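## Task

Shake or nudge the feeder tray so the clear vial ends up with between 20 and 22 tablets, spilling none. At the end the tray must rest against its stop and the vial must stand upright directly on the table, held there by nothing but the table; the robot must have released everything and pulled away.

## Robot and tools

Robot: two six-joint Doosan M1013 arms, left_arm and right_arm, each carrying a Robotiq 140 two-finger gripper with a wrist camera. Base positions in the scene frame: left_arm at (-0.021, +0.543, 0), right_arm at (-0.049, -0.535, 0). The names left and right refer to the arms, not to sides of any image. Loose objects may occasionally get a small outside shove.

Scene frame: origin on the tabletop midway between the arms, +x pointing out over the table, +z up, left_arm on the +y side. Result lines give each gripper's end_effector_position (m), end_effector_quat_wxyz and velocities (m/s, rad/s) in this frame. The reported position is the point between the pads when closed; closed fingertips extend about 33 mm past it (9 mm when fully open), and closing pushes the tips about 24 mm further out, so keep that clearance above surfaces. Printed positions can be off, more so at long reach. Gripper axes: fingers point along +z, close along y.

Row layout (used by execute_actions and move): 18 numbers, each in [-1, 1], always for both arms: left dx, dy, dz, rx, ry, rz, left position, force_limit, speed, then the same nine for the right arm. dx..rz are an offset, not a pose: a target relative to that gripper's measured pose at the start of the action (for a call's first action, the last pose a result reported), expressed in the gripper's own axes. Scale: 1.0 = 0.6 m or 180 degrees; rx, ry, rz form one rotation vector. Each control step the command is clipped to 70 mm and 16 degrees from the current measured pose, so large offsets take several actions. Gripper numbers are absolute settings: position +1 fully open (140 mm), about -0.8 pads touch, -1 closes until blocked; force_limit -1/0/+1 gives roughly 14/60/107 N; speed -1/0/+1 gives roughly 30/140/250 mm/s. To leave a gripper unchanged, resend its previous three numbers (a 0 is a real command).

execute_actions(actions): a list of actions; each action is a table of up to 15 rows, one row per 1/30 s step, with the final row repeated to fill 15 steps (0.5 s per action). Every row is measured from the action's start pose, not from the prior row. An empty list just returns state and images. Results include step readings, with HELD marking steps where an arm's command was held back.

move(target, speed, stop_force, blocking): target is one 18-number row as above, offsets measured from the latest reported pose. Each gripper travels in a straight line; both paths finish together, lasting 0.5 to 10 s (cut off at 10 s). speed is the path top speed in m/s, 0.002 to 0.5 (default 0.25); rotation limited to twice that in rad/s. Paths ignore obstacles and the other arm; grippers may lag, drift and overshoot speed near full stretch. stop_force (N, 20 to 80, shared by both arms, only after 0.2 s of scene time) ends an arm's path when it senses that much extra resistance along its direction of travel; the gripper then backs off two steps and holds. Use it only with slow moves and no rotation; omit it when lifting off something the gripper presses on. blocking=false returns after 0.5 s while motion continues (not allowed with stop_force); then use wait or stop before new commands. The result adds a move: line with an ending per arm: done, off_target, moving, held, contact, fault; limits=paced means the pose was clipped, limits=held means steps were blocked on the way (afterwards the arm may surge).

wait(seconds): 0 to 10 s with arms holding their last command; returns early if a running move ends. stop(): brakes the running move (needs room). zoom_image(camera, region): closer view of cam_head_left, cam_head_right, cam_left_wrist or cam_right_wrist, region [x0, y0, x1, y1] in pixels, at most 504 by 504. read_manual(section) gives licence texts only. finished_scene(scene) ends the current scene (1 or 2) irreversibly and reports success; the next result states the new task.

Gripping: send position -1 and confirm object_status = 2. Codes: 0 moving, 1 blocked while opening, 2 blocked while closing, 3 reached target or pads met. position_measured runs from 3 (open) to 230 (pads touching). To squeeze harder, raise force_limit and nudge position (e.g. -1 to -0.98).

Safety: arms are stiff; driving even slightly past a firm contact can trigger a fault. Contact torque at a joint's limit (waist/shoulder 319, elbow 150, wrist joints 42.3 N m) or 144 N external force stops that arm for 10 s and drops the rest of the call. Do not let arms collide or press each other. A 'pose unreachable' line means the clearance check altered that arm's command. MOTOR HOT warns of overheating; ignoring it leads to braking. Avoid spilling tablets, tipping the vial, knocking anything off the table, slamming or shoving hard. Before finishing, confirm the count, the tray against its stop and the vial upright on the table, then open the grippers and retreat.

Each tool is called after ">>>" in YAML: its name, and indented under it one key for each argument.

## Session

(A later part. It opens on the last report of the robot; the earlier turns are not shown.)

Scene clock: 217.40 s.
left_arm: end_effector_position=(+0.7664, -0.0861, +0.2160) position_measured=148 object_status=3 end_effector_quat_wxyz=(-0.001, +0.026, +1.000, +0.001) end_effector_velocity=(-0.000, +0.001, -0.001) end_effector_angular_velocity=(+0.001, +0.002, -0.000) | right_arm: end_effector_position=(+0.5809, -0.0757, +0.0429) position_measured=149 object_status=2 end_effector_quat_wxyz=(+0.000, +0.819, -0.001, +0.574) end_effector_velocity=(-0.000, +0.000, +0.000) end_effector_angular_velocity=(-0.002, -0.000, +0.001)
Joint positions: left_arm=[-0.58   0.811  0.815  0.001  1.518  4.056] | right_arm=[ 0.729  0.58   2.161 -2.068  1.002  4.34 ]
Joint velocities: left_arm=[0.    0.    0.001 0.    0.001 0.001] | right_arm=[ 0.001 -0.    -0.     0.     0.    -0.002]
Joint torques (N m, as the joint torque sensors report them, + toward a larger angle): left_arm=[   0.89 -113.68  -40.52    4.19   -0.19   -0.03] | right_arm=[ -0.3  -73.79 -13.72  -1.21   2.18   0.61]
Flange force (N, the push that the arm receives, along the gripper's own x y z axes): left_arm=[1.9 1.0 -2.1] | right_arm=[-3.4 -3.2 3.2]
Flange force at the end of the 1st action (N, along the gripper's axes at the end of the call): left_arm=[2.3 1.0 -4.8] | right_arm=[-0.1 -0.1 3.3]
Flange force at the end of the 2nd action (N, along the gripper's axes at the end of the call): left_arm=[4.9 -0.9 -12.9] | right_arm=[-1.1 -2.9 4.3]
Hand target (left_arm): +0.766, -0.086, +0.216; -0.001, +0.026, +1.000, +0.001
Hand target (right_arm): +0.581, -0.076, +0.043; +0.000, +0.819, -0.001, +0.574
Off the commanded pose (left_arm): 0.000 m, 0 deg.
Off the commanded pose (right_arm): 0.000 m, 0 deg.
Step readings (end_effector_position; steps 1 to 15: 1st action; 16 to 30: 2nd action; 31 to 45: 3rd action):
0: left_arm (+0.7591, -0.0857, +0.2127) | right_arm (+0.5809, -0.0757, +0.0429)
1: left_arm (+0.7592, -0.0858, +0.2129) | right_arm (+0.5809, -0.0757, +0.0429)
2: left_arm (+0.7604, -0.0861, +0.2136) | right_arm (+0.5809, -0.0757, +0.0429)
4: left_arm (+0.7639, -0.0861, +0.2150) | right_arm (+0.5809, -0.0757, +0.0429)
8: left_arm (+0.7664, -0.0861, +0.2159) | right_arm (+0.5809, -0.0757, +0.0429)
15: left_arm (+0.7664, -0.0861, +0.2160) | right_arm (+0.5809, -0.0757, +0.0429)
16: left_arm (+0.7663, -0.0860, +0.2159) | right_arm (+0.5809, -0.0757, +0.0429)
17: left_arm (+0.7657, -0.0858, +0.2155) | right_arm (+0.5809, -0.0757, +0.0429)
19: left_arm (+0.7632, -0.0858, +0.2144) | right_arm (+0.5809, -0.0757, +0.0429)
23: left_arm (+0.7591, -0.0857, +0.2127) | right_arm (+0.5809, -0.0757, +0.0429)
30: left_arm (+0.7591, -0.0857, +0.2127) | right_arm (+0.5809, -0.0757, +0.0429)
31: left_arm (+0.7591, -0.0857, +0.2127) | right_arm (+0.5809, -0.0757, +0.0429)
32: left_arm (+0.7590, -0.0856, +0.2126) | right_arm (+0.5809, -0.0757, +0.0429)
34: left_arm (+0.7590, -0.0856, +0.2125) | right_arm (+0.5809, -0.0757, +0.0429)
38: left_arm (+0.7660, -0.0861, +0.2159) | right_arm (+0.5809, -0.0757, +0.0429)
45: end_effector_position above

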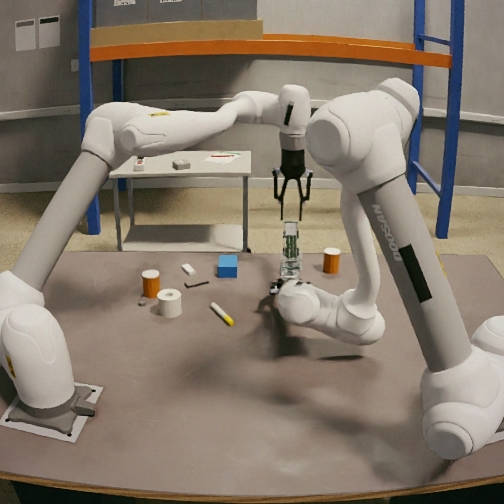

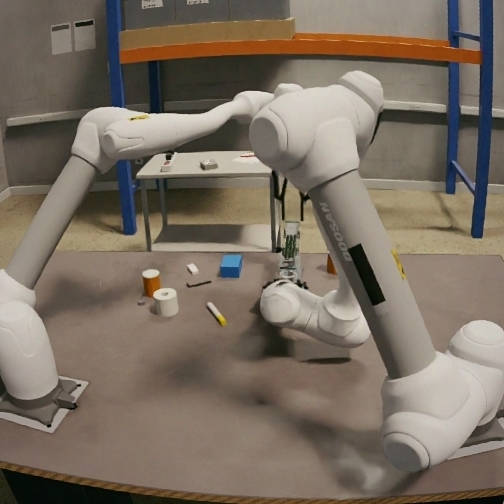

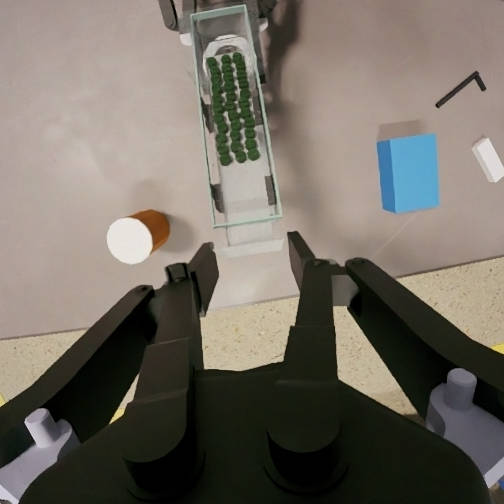

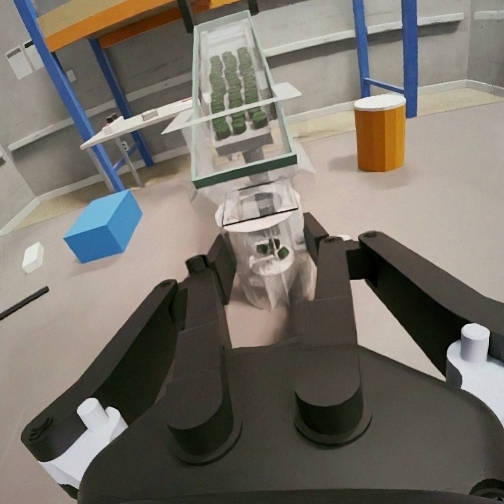

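>>> execute_actions:
  actions:
    - [[0,0,0,0,0,0,-1,-0.8,-0.4,0,0,0,0,0,0,-1,-0.7,-0.7],[0,0,0,0,0,0,-1,-0.8,-0.4,0,0,0,0,0,0,-1,-0.7,-0.7],[0,0,0,0,0,0,-1,-0.8,-0.4,0,0,0,0,0,0,-1,-0.7,-0.7],[0,0,0,0,0,0,-1,-0.8,-0.4,0,0,0,0,0,0,-1,-0.7,-0.7],[0,0,0,0,0,0,-1,-0.8,-0.4,0,0,0,0,0,0,-1,-0.7,-0.7],[0,0,0,0,0,0,-1,-0.8,-0.4,0,0,0,0,0,0,-1,-0.7,-0.7],[0.002,0,0.0009,0,0,0,-1,-0.8,-0.4,0,0,0,0,0,0,-1,-0.7,-0.7],[0.004,0,0.0018,0,0,0,-1,-0.8,-0.4,0,0,0,0,0,0,-1,-0.7,-0.7],[0.006,0,0.0027,0,0,0,-1,-0.8,-0.4,0,0,0,0,0,0,-1,-0.7,-0.7],[0.008,0,0.0036,0,0,0,-1,-0.8,-0.4,0,0,0,0,0,0,-1,-0.7,-0.7],[0.010,0,0.0045,0,0,0,-1,-0.8,-0.4,0,0,0,0,0,0,-1,-0.7,-0.7],[0.0123,0,0.0055,0,0,0,-1,-0.8,-0.4,0,0,0,0,0,0,-1,-0.7,-0.7]]
    - [[0,0,0,0,0,0,-0.15,-0.8,1,0,0,0,0,0,0,-1,-0.7,-0.7],[0,0,0,0,0,0,-0.15,-0.8,1,0,0,0,0,0,0,-1,-0.7,-0.7],[0,0,0,0,0,0,-0.15,-0.8,1,0,0,0,0,0,0,-1,-0.7,-0.7],[0,0,0,0,0,0,-0.15,-0.8,1,0,0,0,0,0,0,-1,-0.7,-0.7],[-0.006,0,-0.0027,0,0,0,-0.15,-0.8,1,0,0,0,0,0,0,-1,-0.7,-0.7],[-0.0123,0,-0.0055,0,0,0,-0.15,-0.8,1,0,0,0,0,0,0,-1,-0.7,-0.7]]
    - [[0,0,0,0,0,0,-1,-0.8,-0.4,0,0,0,0,0,0,-1,-0.7,-0.7],[0,0,0,0,0,0,-1,-0.8,-0.4,0,0,0,0,0,0,-1,-0.7,-0.7],[0,0,0,0,0,0,-1,-0.8,-0.4,0,0,0,0,0,0,-1,-0.7,-0.7],[0,0,0,0,0,0,-1,-0.8,-0.4,0,0,0,0,0,0,-1,-0.7,-0.7],[0,0,0,0,0,0,-1,-0.8,-0.4,0,0,0,0,0,0,-1,-0.7,-0.7],[0,0,0,0,0,0,-1,-0.8,-0.4,0,0,0,0,0,0,-1,-0.7,-0.7],[0.002,0,0.0009,0,0,0,-1,-0.8,-0.4,0,0,0,0,0,0,-1,-0.7,-0.7],[0.004,0,0.0018,0,0,0,-1,-0.8,-0.4,0,0,0,0,0,0,-1,-0.7,-0.7],[0.006,0,0.0027,0,0,0,-1,-0.8,-0.4,0,0,0,0,0,0,-1,-0.7,-0.7],[0.008,0,0.0036,0,0,0,-1,-0.8,-0.4,0,0,0,0,0,0,-1,-0.7,-0.7],[0.010,0,0.0045,0,0,0,-1,-0.8,-0.4,0,0,0,0,0,0,-1,-0.7,-0.7],[0.0123,0,0.0055,0,0,0,-1,-0.8,-0.4,0,0,0,0,0,0,-1,-0.7,-0.7]]
    - [[0,0,0,0,0,0,-0.15,-0.8,1,0,0,0,0,0,0,-1,-0.7,-0.7],[0,0,0,0,0,0,-0.15,-0.8,1,0,0,0,0,0,0,-1,-0.7,-0.7],[0,0,0,0,0,0,-0.15,-0.8,1,0,0,0,0,0,0,-1,-0.7,-0.7],[0,0,0,0,0,0,-0.15,-0.8,1,0,0,0,0,0,0,-1,-0.7,-0.7],[-0.006,0,-0.0027,0,0,0,-0.15,-0.8,1,0,0,0,0,0,0,-1,-0.7,-0.7],[-0.0123,0,-0.0055,0,0,0,-0.15,-0.8,1,0,0,0,0,0,0,-1,-0.7,-0.7]]
    - [[0,0,0,0,0,0,-1,-0.8,-0.4,0,0,0,0,0,0,-1,-0.7,-0.7],[0,0,0,0,0,0,-1,-0.8,-0.4,0,0,0,0,0,0,-1,-0.7,-0.7],[0,0,0,0,0,0,-1,-0.8,-0.4,0,0,0,0,0,0,-1,-0.7,-0.7],[0,0,0,0,0,0,-1,-0.8,-0.4,0,0,0,0,0,0,-1,-0.7,-0.7],[0,0,0,0,0,0,-1,-0.8,-0.4,0,0,0,0,0,0,-1,-0.7,-0.7],[0,0,0,0,0,0,-1,-0.8,-0.4,0,0,0,0,0,0,-1,-0.7,-0.7],[0.002,0,0.0009,0,0,0,-1,-0.8,-0.4,0,0,0,0,0,0,-1,-0.7,-0.7],[0.004,0,0.0018,0,0,0,-1,-0.8,-0.4,0,0,0,0,0,0,-1,-0.7,-0.7],[0.006,0,0.0027,0,0,0,-1,-0.8,-0.4,0,0,0,0,0,0,-1,-0.7,-0.7],[0.008,0,0.0036,0,0,0,-1,-0.8,-0.4,0,0,0,0,0,0,-1,-0.7,-0.7],[0.010,0,0.0045,0,0,0,-1,-0.8,-0.4,0,0,0,0,0,0,-1,-0.7,-0.7],[0.0123,0,0.0055,0,0,0,-1,-0.8,-0.4,0,0,0,0,0,0,-1,-0.7,-0.7]]
    - [[0,0,0,0,0,0,-0.15,-0.8,1,0,0,0,0,0,0,-1,-0.7,-0.7],[0,0,0,0,0,0,-0.15,-0.8,1,0,0,0,0,0,0,-1,-0.7,-0.7],[0,0,0,0,0,0,-0.15,-0.8,1,0,0,0,0,0,0,-1,-0.7,-0.7],[0,0,0,0,0,0,-0.15,-0.8,1,0,0,0,0,0,0,-1,-0.7,-0.7],[-0.006,0,-0.0027,0,0,0,-0.15,-0.8,1,0,0,0,0,0,0,-1,-0.7,-0.7],[-0.0123,0,-0.0055,0,0,0,-0.15,-0.8,1,0,0,0,0,0,0,-1,-0.7,-0.7]]
    - [[0,0,0,0,0,0,-1,-0.8,-0.4,0,0,0,0,0,0,-1,-0.7,-0.7],[0,0,0,0,0,0,-1,-0.8,-0.4,0,0,0,0,0,0,-1,-0.7,-0.7],[0,0,0,0,0,0,-1,-0.8,-0.4,0,0,0,0,0,0,-1,-0.7,-0.7],[0,0,0,0,0,0,-1,-0.8,-0.4,0,0,0,0,0,0,-1,-0.7,-0.7],[0,0,0,0,0,0,-1,-0.8,-0.4,0,0,0,0,0,0,-1,-0.7,-0.7],[0,0,0,0,0,0,-1,-0.8,-0.4,0,0,0,0,0,0,-1,-0.7,-0.7],[0.002,0,0.0009,0,0,0,-1,-0.8,-0.4,0,0,0,0,0,0,-1,-0.7,-0.7],[0.004,0,0.0018,0,0,0,-1,-0.8,-0.4,0,0,0,0,0,0,-1,-0.7,-0.7],[0.006,0,0.0027,0,0,0,-1,-0.8,-0.4,0,0,0,0,0,0,-1,-0.7,-0.7],[0.008,0,0.0036,0,0,0,-1,-0.8,-0.4,0,0,0,0,0,0,-1,-0.7,-0.7],[0.010,0,0.0045,0,0,0,-1,-0.8,-0.4,0,0,0,0,0,0,-1,-0.7,-0.7],[0.0123,0,0.0055,0,0,0,-1,-0.8,-0.4,0,0,0,0,0,0,-1,-0.7,-0.7]]
    - [[0,0,0,0,0,0,-0.15,-0.8,1,0,0,0,0,0,0,-1,-0.7,-0.7],[0,0,0,0,0,0,-0.15,-0.8,1,0,0,0,0,0,0,-1,-0.7,-0.7],[0,0,0,0,0,0,-0.15,-0.8,1,0,0,0,0,0,0,-1,-0.7,-0.7],[0,0,0,0,0,0,-0.15,-0.8,1,0,0,0,0,0,0,-1,-0.7,-0.7],[-0.006,0,-0.0027,0,0,0,-0.15,-0.8,1,0,0,0,0,0,0,-1,-0.7,-0.7],[-0.0123,0,-0.0055,0,0,0,-0.15,-0.8,1,0,0,0,0,0,0,-1,-0.7,-0.7]]

>>> zoom_image:
  camera: "cam_left_wrist"
  region: [160, 10, 320, 170]

>>> zoom_image:
  camera: "cam_right_wrist"
  region: [150, 60, 390, 300]

Scene clock: 257.50 s.
left_arm: end_effector_position=(+0.7664, -0.0861, +0.2162) position_measured=148 object_status=3 end_effector_quat_wxyz=(-0.001, +0.026, +1.000, +0.001) end_effector_velocity=(+0.000, +0.000, -0.000) end_effector_angular_velocity=(+0.000, +0.000, +0.001) | right_arm: end_effector_position=(+0.5809, -0.0757, +0.0429) position_measured=149 object_status=2 end_effector_quat_wxyz=(+0.000, +0.819, -0.001, +0.574) end_effector_velocity=(+0.000, +0.001, +0.000) end_effector_angular_velocity=(-0.001, -0.000, +0.001)
Joint positions: left_arm=[-0.58   0.811  0.814  0.001  1.518  4.056] | right_arm=[ 0.729  0.58   2.161 -2.068  1.002  4.34 ]
Joint velocities: left_arm=[ 0.001  0.    -0.    -0.    -0.    -0.001] | right_arm=[-0.    -0.    -0.001 -0.    -0.001 -0.002]
Joint torques (N m, as the joint torque sensors report them, + toward a larger angle): left_arm=[  -1.43 -114.34  -39.44    4.     -0.07    0.03] | right_arm=[ -1.74 -74.58 -13.72  -1.62   2.24   0.18]
Flange force (N, the push that the arm receives, along the gripper's own x y z axes): left_arm=[-3.6 -1.3 -3.9] | right_arm=[-5.7 -5.4 1.8]
Flange force at the end of the 4th action (N, along the gripper's axes at the end of the call): left_arm=[4.4 0.8 -2.2] | right_arm=[-5.3 -2.7 4.5]
Flange force at the end of the 5th action (N, along the gripper's axes at the end of the call): left_arm=[-2.3 -6.7 -11.7] | right_arm=[-2.9 -1.1 5.9]
Flange force at the end of the 6th action (N, along the gripper's axes at the end of the call): left_arm=[-5.7 -6.2 -2.0] | right_arm=[-0.8 -3.1 1.2]
Flange force at the end of the 7th action (N, along the gripper's axes at the end of the call): left_arm=[-5.8 -8.3 -13.8] | right_arm=[-0.3 -0.9 5.9]
Hand target (left_arm): +0.766, -0.086, +0.216; -0.001, +0.026, +1.000, +0.001
Hand target (right_arm): +0.581, -0.076, +0.043; +0.000, +0.819, -0.001, +0.574
Off the commanded pose (left_arm): 0.000 m, 0 deg.
Off the commanded pose (right_arm): 0.000 m, 0 deg.
Step readings (end_effector_position; steps 1 to 15: 1st action; 16 to 30: 2nd action; 31 to 45: 3rd action; 46 to 60: 4th action; 61 to 75: 5th action; 76 to 90: 6th action; 91 to 105: 7th action; 106 to 120: 8th action):
0: left_arm (+0.7664, -0.0861, +0.2160) | right_arm (+0.5809, -0.0757, +0.0429)
1: left_arm (+0.7664, -0.0861, +0.2160) | right_arm (+0.5809, -0.0757, +0.0429)
2: left_arm (+0.7664, -0.0861, +0.2160) | right_arm (+0.5809, -0.0757, +0.0429)
4: left_arm (+0.7664, -0.0861, +0.2160) | right_arm (+0.5809, -0.0757, +0.0429)
8: left_arm (+0.7656, -0.0859, +0.2155) | right_arm (+0.5809, -0.0757, +0.0429)
15: left_arm (+0.7590, -0.0857, +0.2127) | right_arm (+0.5809, -0.0757, +0.0429)
16: left_arm (+0.7590, -0.0857, +0.2127) | right_arm (+0.5809, -0.0757, +0.0429)
17: left_arm (+0.7590, -0.0857, +0.2127) | right_arm (+0.5809, -0.0757, +0.0429)
19: left_arm (+0.7590, -0.0857, +0.2126) | right_arm (+0.5809, -0.0757, +0.0429)
23: left_arm (+0.7660, -0.0861, +0.2160) | right_arm (+0.5809, -0.0757, +0.0429)
30: left_arm (+0.7664, -0.0861, +0.2160) | right_arm (+0.5809, -0.0757, +0.0429)
31: left_arm (+0.7664, -0.0861, +0.2160) | right_arm (+0.5809, -0.0757, +0.0429)
32: left_arm (+0.7664, -0.0861, +0.2160) | right_arm (+0.5809, -0.0757, +0.0429)
34: left_arm (+0.7664, -0.0861, +0.2160) | right_arm (+0.5809, -0.0757, +0.0429)
38: left_arm (+0.7656, -0.0859, +0.2156) | right_arm (+0.5809, -0.0757, +0.0429)
45: left_arm (+0.7590, -0.0857, +0.2128) | right_arm (+0.5809, -0.0757, +0.0429)
46: left_arm (+0.7590, -0.0857, +0.2128) | right_arm (+0.5809, -0.0757, +0.0429)
47: left_arm (+0.7590, -0.0857, +0.2127) | right_arm (+0.5809, -0.0757, +0.0429)
49: left_arm (+0.7590, -0.0857, +0.2127) | right_arm (+0.5809, -0.0757, +0.0429)
53: left_arm (+0.7660, -0.0861, +0.2160) | right_arm (+0.5809, -0.0757, +0.0429)
60: left_arm (+0.7664, -0.0861, +0.2161) | right_arm (+0.5809, -0.0757, +0.0429)
61: left_arm (+0.7664, -0.0861, +0.2161) | right_arm (+0.5809, -0.0757, +0.0429)
62: left_arm (+0.7664, -0.0861, +0.2161) | right_arm (+0.5809, -0.0757, +0.0429)
64: left_arm (+0.7664, -0.0861, +0.2161) | right_arm (+0.5809, -0.0757, +0.0429)
68: left_arm (+0.7656, -0.0859, +0.2156) | right_arm (+0.5809, -0.0757, +0.0429)
75: left_arm (+0.7590, -0.0857, +0.2128) | right_arm (+0.5809, -0.0757, +0.0429)
76: left_arm (+0.7590, -0.0857, +0.2128) | right_arm (+0.5809, -0.0757, +0.0429)
77: left_arm (+0.7590, -0.0857, +0.2127) | right_arm (+0.5809, -0.0757, +0.0429)
79: left_arm (+0.7590, -0.0857, +0.2127) | right_arm (+0.5809, -0.0757, +0.0429)
83: left_arm (+0.7660, -0.0861, +0.2160) | right_arm (+0.5809, -0.0757, +0.0429)
90: left_arm (+0.7664, -0.0861, +0.2161) | right_arm (+0.5809, -0.0757, +0.0429)
91: left_arm (+0.7664, -0.0861, +0.2161) | right_arm (+0.5809, -0.0757, +0.0429)
92: left_arm (+0.7664, -0.0861, +0.2161) | right_arm (+0.5809, -0.0757, +0.0429)
94: left_arm (+0.7664, -0.0861, +0.2161) | right_arm (+0.5809, -0.0757, +0.0429)
98: left_arm (+0.7656, -0.0859, +0.2157) | right_arm (+0.5809, -0.0757, +0.0429)
105: left_arm (+0.7590, -0.0857, +0.2128) | right_arm (+0.5809, -0.0757, +0.0429)
106: left_arm (+0.7590, -0.0857, +0.2128) | right_arm (+0.5809, -0.0757, +0.0429)
107: left_arm (+0.7590, -0.0857, +0.2128) | right_arm (+0.5809, -0.0757, +0.0429)
109: left_arm (+0.7590, -0.0857, +0.2127) | right_arm (+0.5809, -0.0757, +0.0429)
113: left_arm (+0.7660, -0.0861, +0.2161) | right_arm (+0.5809, -0.0757, +0.0429)
120: end_effector_position above

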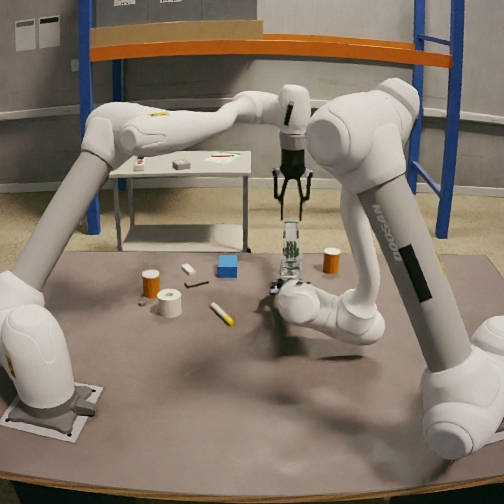

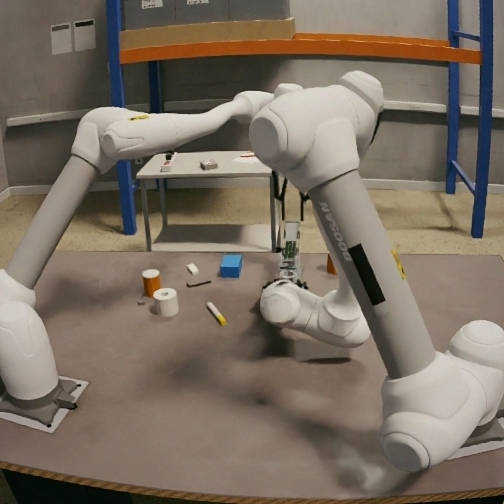

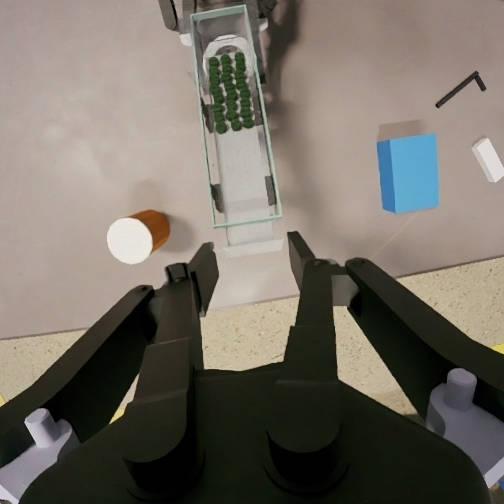

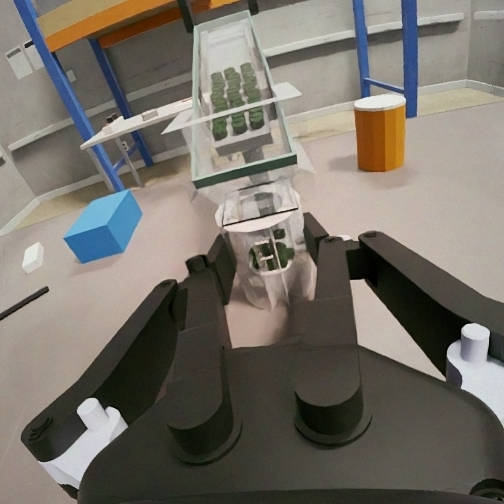

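Region (160, 10, 320, 170) of cam_left_wrist's 504x504 image, scaled by 3.150, with more detail than that image has.

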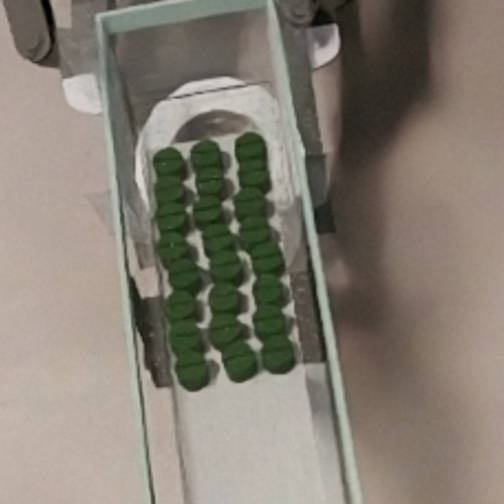

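Region (150, 60, 390, 300) of cam_right_wrist's 504x504 image, scaled by 2.100, with more detail than that image has.

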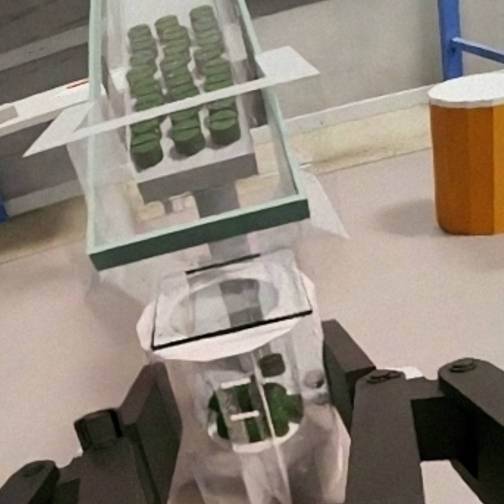

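>>> execute_actions:
  actions:
    - [[0,0,0,0,0,0,-1,-0.8,-0.4,0,0,0,0,0,0,-1,-0.7,-0.7],[0,0,0,0,0,0,-1,-0.8,-0.4,0,0,0,0,0,0,-1,-0.7,-0.7],[0,0,0,0,0,0,-1,-0.8,-0.4,0,0,0,0,0,0,-1,-0.7,-0.7],[0,0,0,0,0,0,-1,-0.8,-0.4,0,0,0,0,0,0,-1,-0.7,-0.7],[0,0,0,0,0,0,-1,-0.8,-0.4,0,0,0,0,0,0,-1,-0.7,-0.7],[0,0,0,0,0,0,-1,-0.8,-0.4,0,0,0,0,0,0,-1,-0.7,-0.7],[0.002,0,0.0009,0,0,0,-1,-0.8,-0.4,0,0,0,0,0,0,-1,-0.7,-0.7],[0.004,0,0.0018,0,0,0,-1,-0.8,-0.4,0,0,0,0,0,0,-1,-0.7,-0.7],[0.006,0,0.0027,0,0,0,-1,-0.8,-0.4,0,0,0,0,0,0,-1,-0.7,-0.7],[0.008,0,0.0036,0,0,0,-1,-0.8,-0.4,0,0,0,0,0,0,-1,-0.7,-0.7],[0.010,0,0.0045,0,0,0,-1,-0.8,-0.4,0,0,0,0,0,0,-1,-0.7,-0.7],[0.0123,0,0.0055,0,0,0,-1,-0.8,-0.4,0,0,0,0,0,0,-1,-0.7,-0.7]]
    - [[0,0,0,0,0,0,-0.15,-0.8,1,0,0,0,0,0,0,-1,-0.7,-0.7],[0,0,0,0,0,0,-0.15,-0.8,1,0,0,0,0,0,0,-1,-0.7,-0.7],[0,0,0,0,0,0,-0.15,-0.8,1,0,0,0,0,0,0,-1,-0.7,-0.7],[0,0,0,0,0,0,-0.15,-0.8,1,0,0,0,0,0,0,-1,-0.7,-0.7],[-0.006,0,-0.0027,0,0,0,-0.15,-0.8,1,0,0,0,0,0,0,-1,-0.7,-0.7],[-0.0123,0,-0.0055,0,0,0,-0.15,-0.8,1,0,0,0,0,0,0,-1,-0.7,-0.7]]
    - [[0,0,0,0,0,0,-1,-0.8,-0.4,0,0,0,0,0,0,-1,-0.7,-0.7],[0,0,0,0,0,0,-1,-0.8,-0.4,0,0,0,0,0,0,-1,-0.7,-0.7],[0,0,0,0,0,0,-1,-0.8,-0.4,0,0,0,0,0,0,-1,-0.7,-0.7],[0,0,0,0,0,0,-1,-0.8,-0.4,0,0,0,0,0,0,-1,-0.7,-0.7],[0,0,0,0,0,0,-1,-0.8,-0.4,0,0,0,0,0,0,-1,-0.7,-0.7],[0,0,0,0,0,0,-1,-0.8,-0.4,0,0,0,0,0,0,-1,-0.7,-0.7],[0.002,0,0.0009,0,0,0,-1,-0.8,-0.4,0,0,0,0,0,0,-1,-0.7,-0.7],[0.004,0,0.0018,0,0,0,-1,-0.8,-0.4,0,0,0,0,0,0,-1,-0.7,-0.7],[0.006,0,0.0027,0,0,0,-1,-0.8,-0.4,0,0,0,0,0,0,-1,-0.7,-0.7],[0.008,0,0.0036,0,0,0,-1,-0.8,-0.4,0,0,0,0,0,0,-1,-0.7,-0.7],[0.010,0,0.0045,0,0,0,-1,-0.8,-0.4,0,0,0,0,0,0,-1,-0.7,-0.7],[0.0123,0,0.0055,0,0,0,-1,-0.8,-0.4,0,0,0,0,0,0,-1,-0.7,-0.7]]
    - [[0,0,0,0,0,0,-0.15,-0.8,1,0,0,0,0,0,0,-1,-0.7,-0.7],[0,0,0,0,0,0,-0.15,-0.8,1,0,0,0,0,0,0,-1,-0.7,-0.7],[0,0,0,0,0,0,-0.15,-0.8,1,0,0,0,0,0,0,-1,-0.7,-0.7],[0,0,0,0,0,0,-0.15,-0.8,1,0,0,0,0,0,0,-1,-0.7,-0.7],[-0.006,0,-0.0027,0,0,0,-0.15,-0.8,1,0,0,0,0,0,0,-1,-0.7,-0.7],[-0.0123,0,-0.0055,0,0,0,-0.15,-0.8,1,0,0,0,0,0,0,-1,-0.7,-0.7]]
    - [[0,0,0,0,0,0,-1,-0.8,-0.4,0,0,0,0,0,0,-1,-0.7,-0.7],[0,0,0,0,0,0,-1,-0.8,-0.4,0,0,0,0,0,0,-1,-0.7,-0.7],[0,0,0,0,0,0,-1,-0.8,-0.4,0,0,0,0,0,0,-1,-0.7,-0.7],[0,0,0,0,0,0,-1,-0.8,-0.4,0,0,0,0,0,0,-1,-0.7,-0.7],[0,0,0,0,0,0,-1,-0.8,-0.4,0,0,0,0,0,0,-1,-0.7,-0.7],[0,0,0,0,0,0,-1,-0.8,-0.4,0,0,0,0,0,0,-1,-0.7,-0.7],[0.002,0,0.0009,0,0,0,-1,-0.8,-0.4,0,0,0,0,0,0,-1,-0.7,-0.7],[0.004,0,0.0018,0,0,0,-1,-0.8,-0.4,0,0,0,0,0,0,-1,-0.7,-0.7],[0.006,0,0.0027,0,0,0,-1,-0.8,-0.4,0,0,0,0,0,0,-1,-0.7,-0.7],[0.008,0,0.0036,0,0,0,-1,-0.8,-0.4,0,0,0,0,0,0,-1,-0.7,-0.7],[0.010,0,0.0045,0,0,0,-1,-0.8,-0.4,0,0,0,0,0,0,-1,-0.7,-0.7],[0.0123,0,0.0055,0,0,0,-1,-0.8,-0.4,0,0,0,0,0,0,-1,-0.7,-0.7]]
    - [[0,0,0,0,0,0,-0.15,-0.8,1,0,0,0,0,0,0,-1,-0.7,-0.7],[0,0,0,0,0,0,-0.15,-0.8,1,0,0,0,0,0,0,-1,-0.7,-0.7],[0,0,0,0,0,0,-0.15,-0.8,1,0,0,0,0,0,0,-1,-0.7,-0.7],[0,0,0,0,0,0,-0.15,-0.8,1,0,0,0,0,0,0,-1,-0.7,-0.7],[-0.006,0,-0.0027,0,0,0,-0.15,-0.8,1,0,0,0,0,0,0,-1,-0.7,-0.7],[-0.0123,0,-0.0055,0,0,0,-0.15,-0.8,1,0,0,0,0,0,0,-1,-0.7,-0.7]]

>>> zoom_image:
  camera: "cam_left_wrist"
  region: [170, 10, 290, 130]

>>> zoom_image:
  camera: "cam_right_wrist"
  region: [150, 60, 390, 300]

Scene clock: 285.93 s.
left_arm: end_effector_position=(+0.7663, -0.0861, +0.2163) position_measured=148 object_status=3 end_effector_quat_wxyz=(-0.001, +0.026, +1.000, +0.001) end_effector_velocity=(+0.001, +0.000, +0.000) end_effector_angular_velocity=(-0.001, -0.001, +0.002) | right_arm: end_effector_position=(+0.5809, -0.0757, +0.0429) position_measured=149 object_status=2 end_effector_quat_wxyz=(+0.000, +0.819, -0.001, +0.574) end_effector_velocity=(-0.000, +0.001, +0.001) end_effector_angular_velocity=(+0.000, -0.001, +0.001)
Joint positions: left_arm=[-0.58   0.811  0.814  0.001  1.518  4.056] | right_arm=[ 0.729  0.58   2.161 -2.068  1.002  4.34 ]
Joint velocities: left_arm=[ 0.001  0.    -0.001 -0.    -0.    -0.001] | right_arm=[ 0.001 -0.    -0.001  0.     0.001 -0.   ]
Joint torques (N m, as the joint torque sensors report them, + toward a larger angle): left_arm=[  -1.56 -113.43  -39.96    4.1     0.06    0.47] | right_arm=[  2.55 -72.43 -13.51  -1.65   2.31   0.65]
Flange force (N, the push that the arm receives, along the gripper's own x y z axes): left_arm=[0.2 0.8 -2.8] | right_arm=[0.6 -0.5 5.0]
Flange force at the end of the 2nd action (N, along the gripper's axes at the end of the call): left_arm=[-6.8 -6.7 -4.0] | right_arm=[-5.7 -4.4 4.6]
Flange force at the end of the 3rd action (N, along the gripper's axes at the end of the call): left_arm=[-4.1 -9.3 -17.1] | right_arm=[-1.7 -2.5 -1.5]
Flange force at the end of the 4th action (N, along the gripper's axes at the end of the call): left_arm=[-3.0 -0.4 -2.3] | right_arm=[-0.6 -1.7 3.0]
Flange force at the end of the 5th action (N, along the gripper's axes at the end of the call): left_arm=[-8.1 -4.2 -11.8] | right_arm=[1.9 -3.1 -4.9]
Hand target (left_arm): +0.766, -0.086, +0.216; -0.001, +0.026, +1.000, +0.001
Hand target (right_arm): +0.581, -0.076, +0.043; +0.000, +0.819, -0.001, +0.574
Off the commanded pose (left_arm): 0.000 m, 0 deg.
Off the commanded pose (right_arm): 0.000 m, 0 deg.
Step readings (end_effector_position; steps 1 to 15: 1st action; 16 to 30: 2nd action; 31 to 45: 3rd action; 46 to 60: 4th action; 61 to 75: 5th action; 76 to 90: 6th action):
0: left_arm (+0.7664, -0.0861, +0.2161) | right_arm (+0.5809, -0.0757, +0.0429)
1: left_arm (+0.7664, -0.0861, +0.2161) | right_arm (+0.5809, -0.0757, +0.0429)
2: left_arm (+0.7664, -0.0861, +0.2161) | right_arm (+0.5809, -0.0757, +0.0429)
4: left_arm (+0.7664, -0.0861, +0.2161) | right_arm (+0.5809, -0.0757, +0.0429)
8: left_arm (+0.7656, -0.0859, +0.2157) | right_arm (+0.5809, -0.0757, +0.0429)
15: left_arm (+0.7590, -0.0857, +0.2129) | right_arm (+0.5809, -0.0757, +0.0429)
16: left_arm (+0.7590, -0.0857, +0.2129) | right_arm (+0.5809, -0.0757, +0.0429)
17: left_arm (+0.7590, -0.0857, +0.2128) | right_arm (+0.5809, -0.0757, +0.0429)
19: left_arm (+0.7590, -0.0857, +0.2128) | right_arm (+0.5809, -0.0757, +0.0429)
23: left_arm (+0.7660, -0.0861, +0.2161) | right_arm (+0.5809, -0.0757, +0.0429)
30: left_arm (+0.7664, -0.0861, +0.2162) | right_arm (+0.5809, -0.0757, +0.0429)
31: left_arm (+0.7664, -0.0861, +0.2162) | right_arm (+0.5809, -0.0757, +0.0429)
32: left_arm (+0.7664, -0.0861, +0.2162) | right_arm (+0.5809, -0.0757, +0.0429)
34: left_arm (+0.7664, -0.0861, +0.2162) | right_arm (+0.5809, -0.0757, +0.0429)
38: left_arm (+0.7656, -0.0859, +0.2157) | right_arm (+0.5809, -0.0757, +0.0429)
45: left_arm (+0.7590, -0.0857, +0.2129) | right_arm (+0.5809, -0.0757, +0.0429)
46: left_arm (+0.7590, -0.0857, +0.2129) | right_arm (+0.5809, -0.0757, +0.0429)
47: left_arm (+0.7590, -0.0857, +0.2129) | right_arm (+0.5809, -0.0757, +0.0429)
49: left_arm (+0.7590, -0.0857, +0.2128) | right_arm (+0.5809, -0.0757, +0.0429)
53: left_arm (+0.7660, -0.0861, +0.2162) | right_arm (+0.5809, -0.0757, +0.0429)
60: left_arm (+0.7663, -0.0861, +0.2162) | right_arm (+0.5809, -0.0757, +0.0429)
61: left_arm (+0.7664, -0.0861, +0.2162) | right_arm (+0.5809, -0.0757, +0.0429)
62: left_arm (+0.7664, -0.0861, +0.2162) | right_arm (+0.5809, -0.0757, +0.0429)
64: left_arm (+0.7664, -0.0861, +0.2163) | right_arm (+0.5809, -0.0757, +0.0429)
68: left_arm (+0.7656, -0.0859, +0.2158) | right_arm (+0.5809, -0.0757, +0.0429)
75: left_arm (+0.7590, -0.0857, +0.2130) | right_arm (+0.5809, -0.0757, +0.0429)
76: left_arm (+0.7590, -0.0857, +0.2130) | right_arm (+0.5809, -0.0757, +0.0429)
77: left_arm (+0.7590, -0.0857, +0.2129) | right_arm (+0.5809, -0.0757, +0.0429)
79: left_arm (+0.7590, -0.0857, +0.2129) | right_arm (+0.5809, -0.0757, +0.0429)
83: left_arm (+0.7660, -0.0861, +0.2162) | right_arm (+0.5809, -0.0757, +0.0429)
90: end_effector_position above

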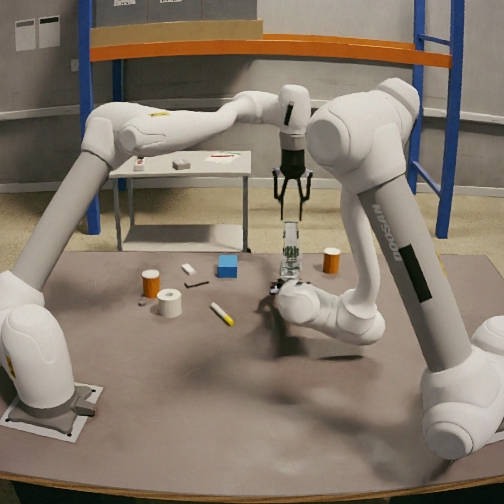

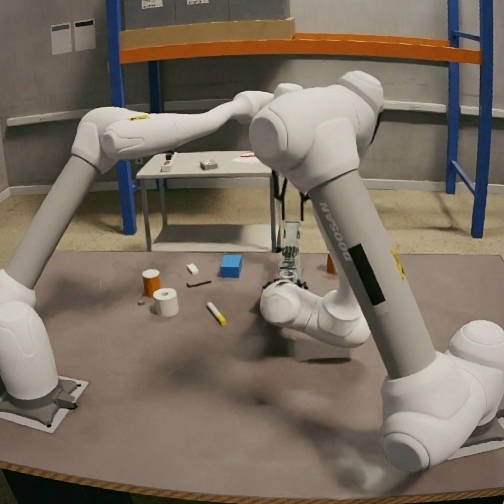

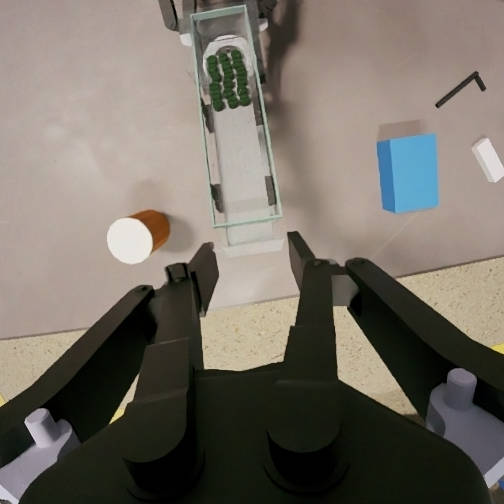

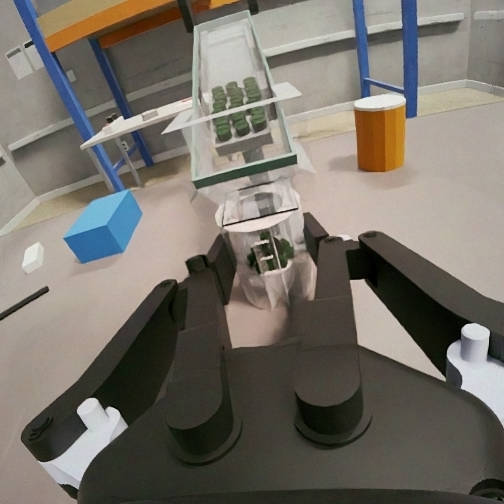

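Region (170, 10, 290, 130) of cam_left_wrist's 504x504 image, scaled by 4.200, with more detail than that image has.

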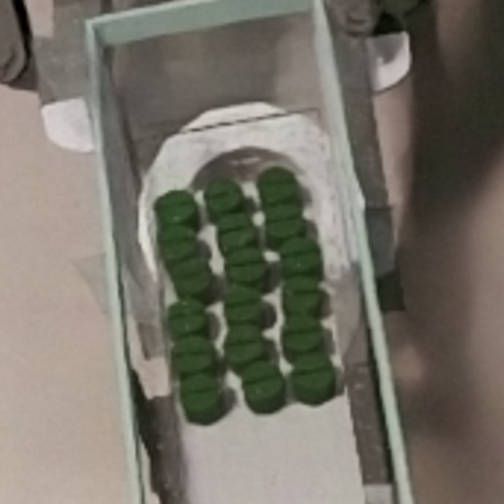

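Region (150, 60, 390, 300) of cam_right_wrist's 504x504 image, scaled by 2.100, with more detail than that image has.

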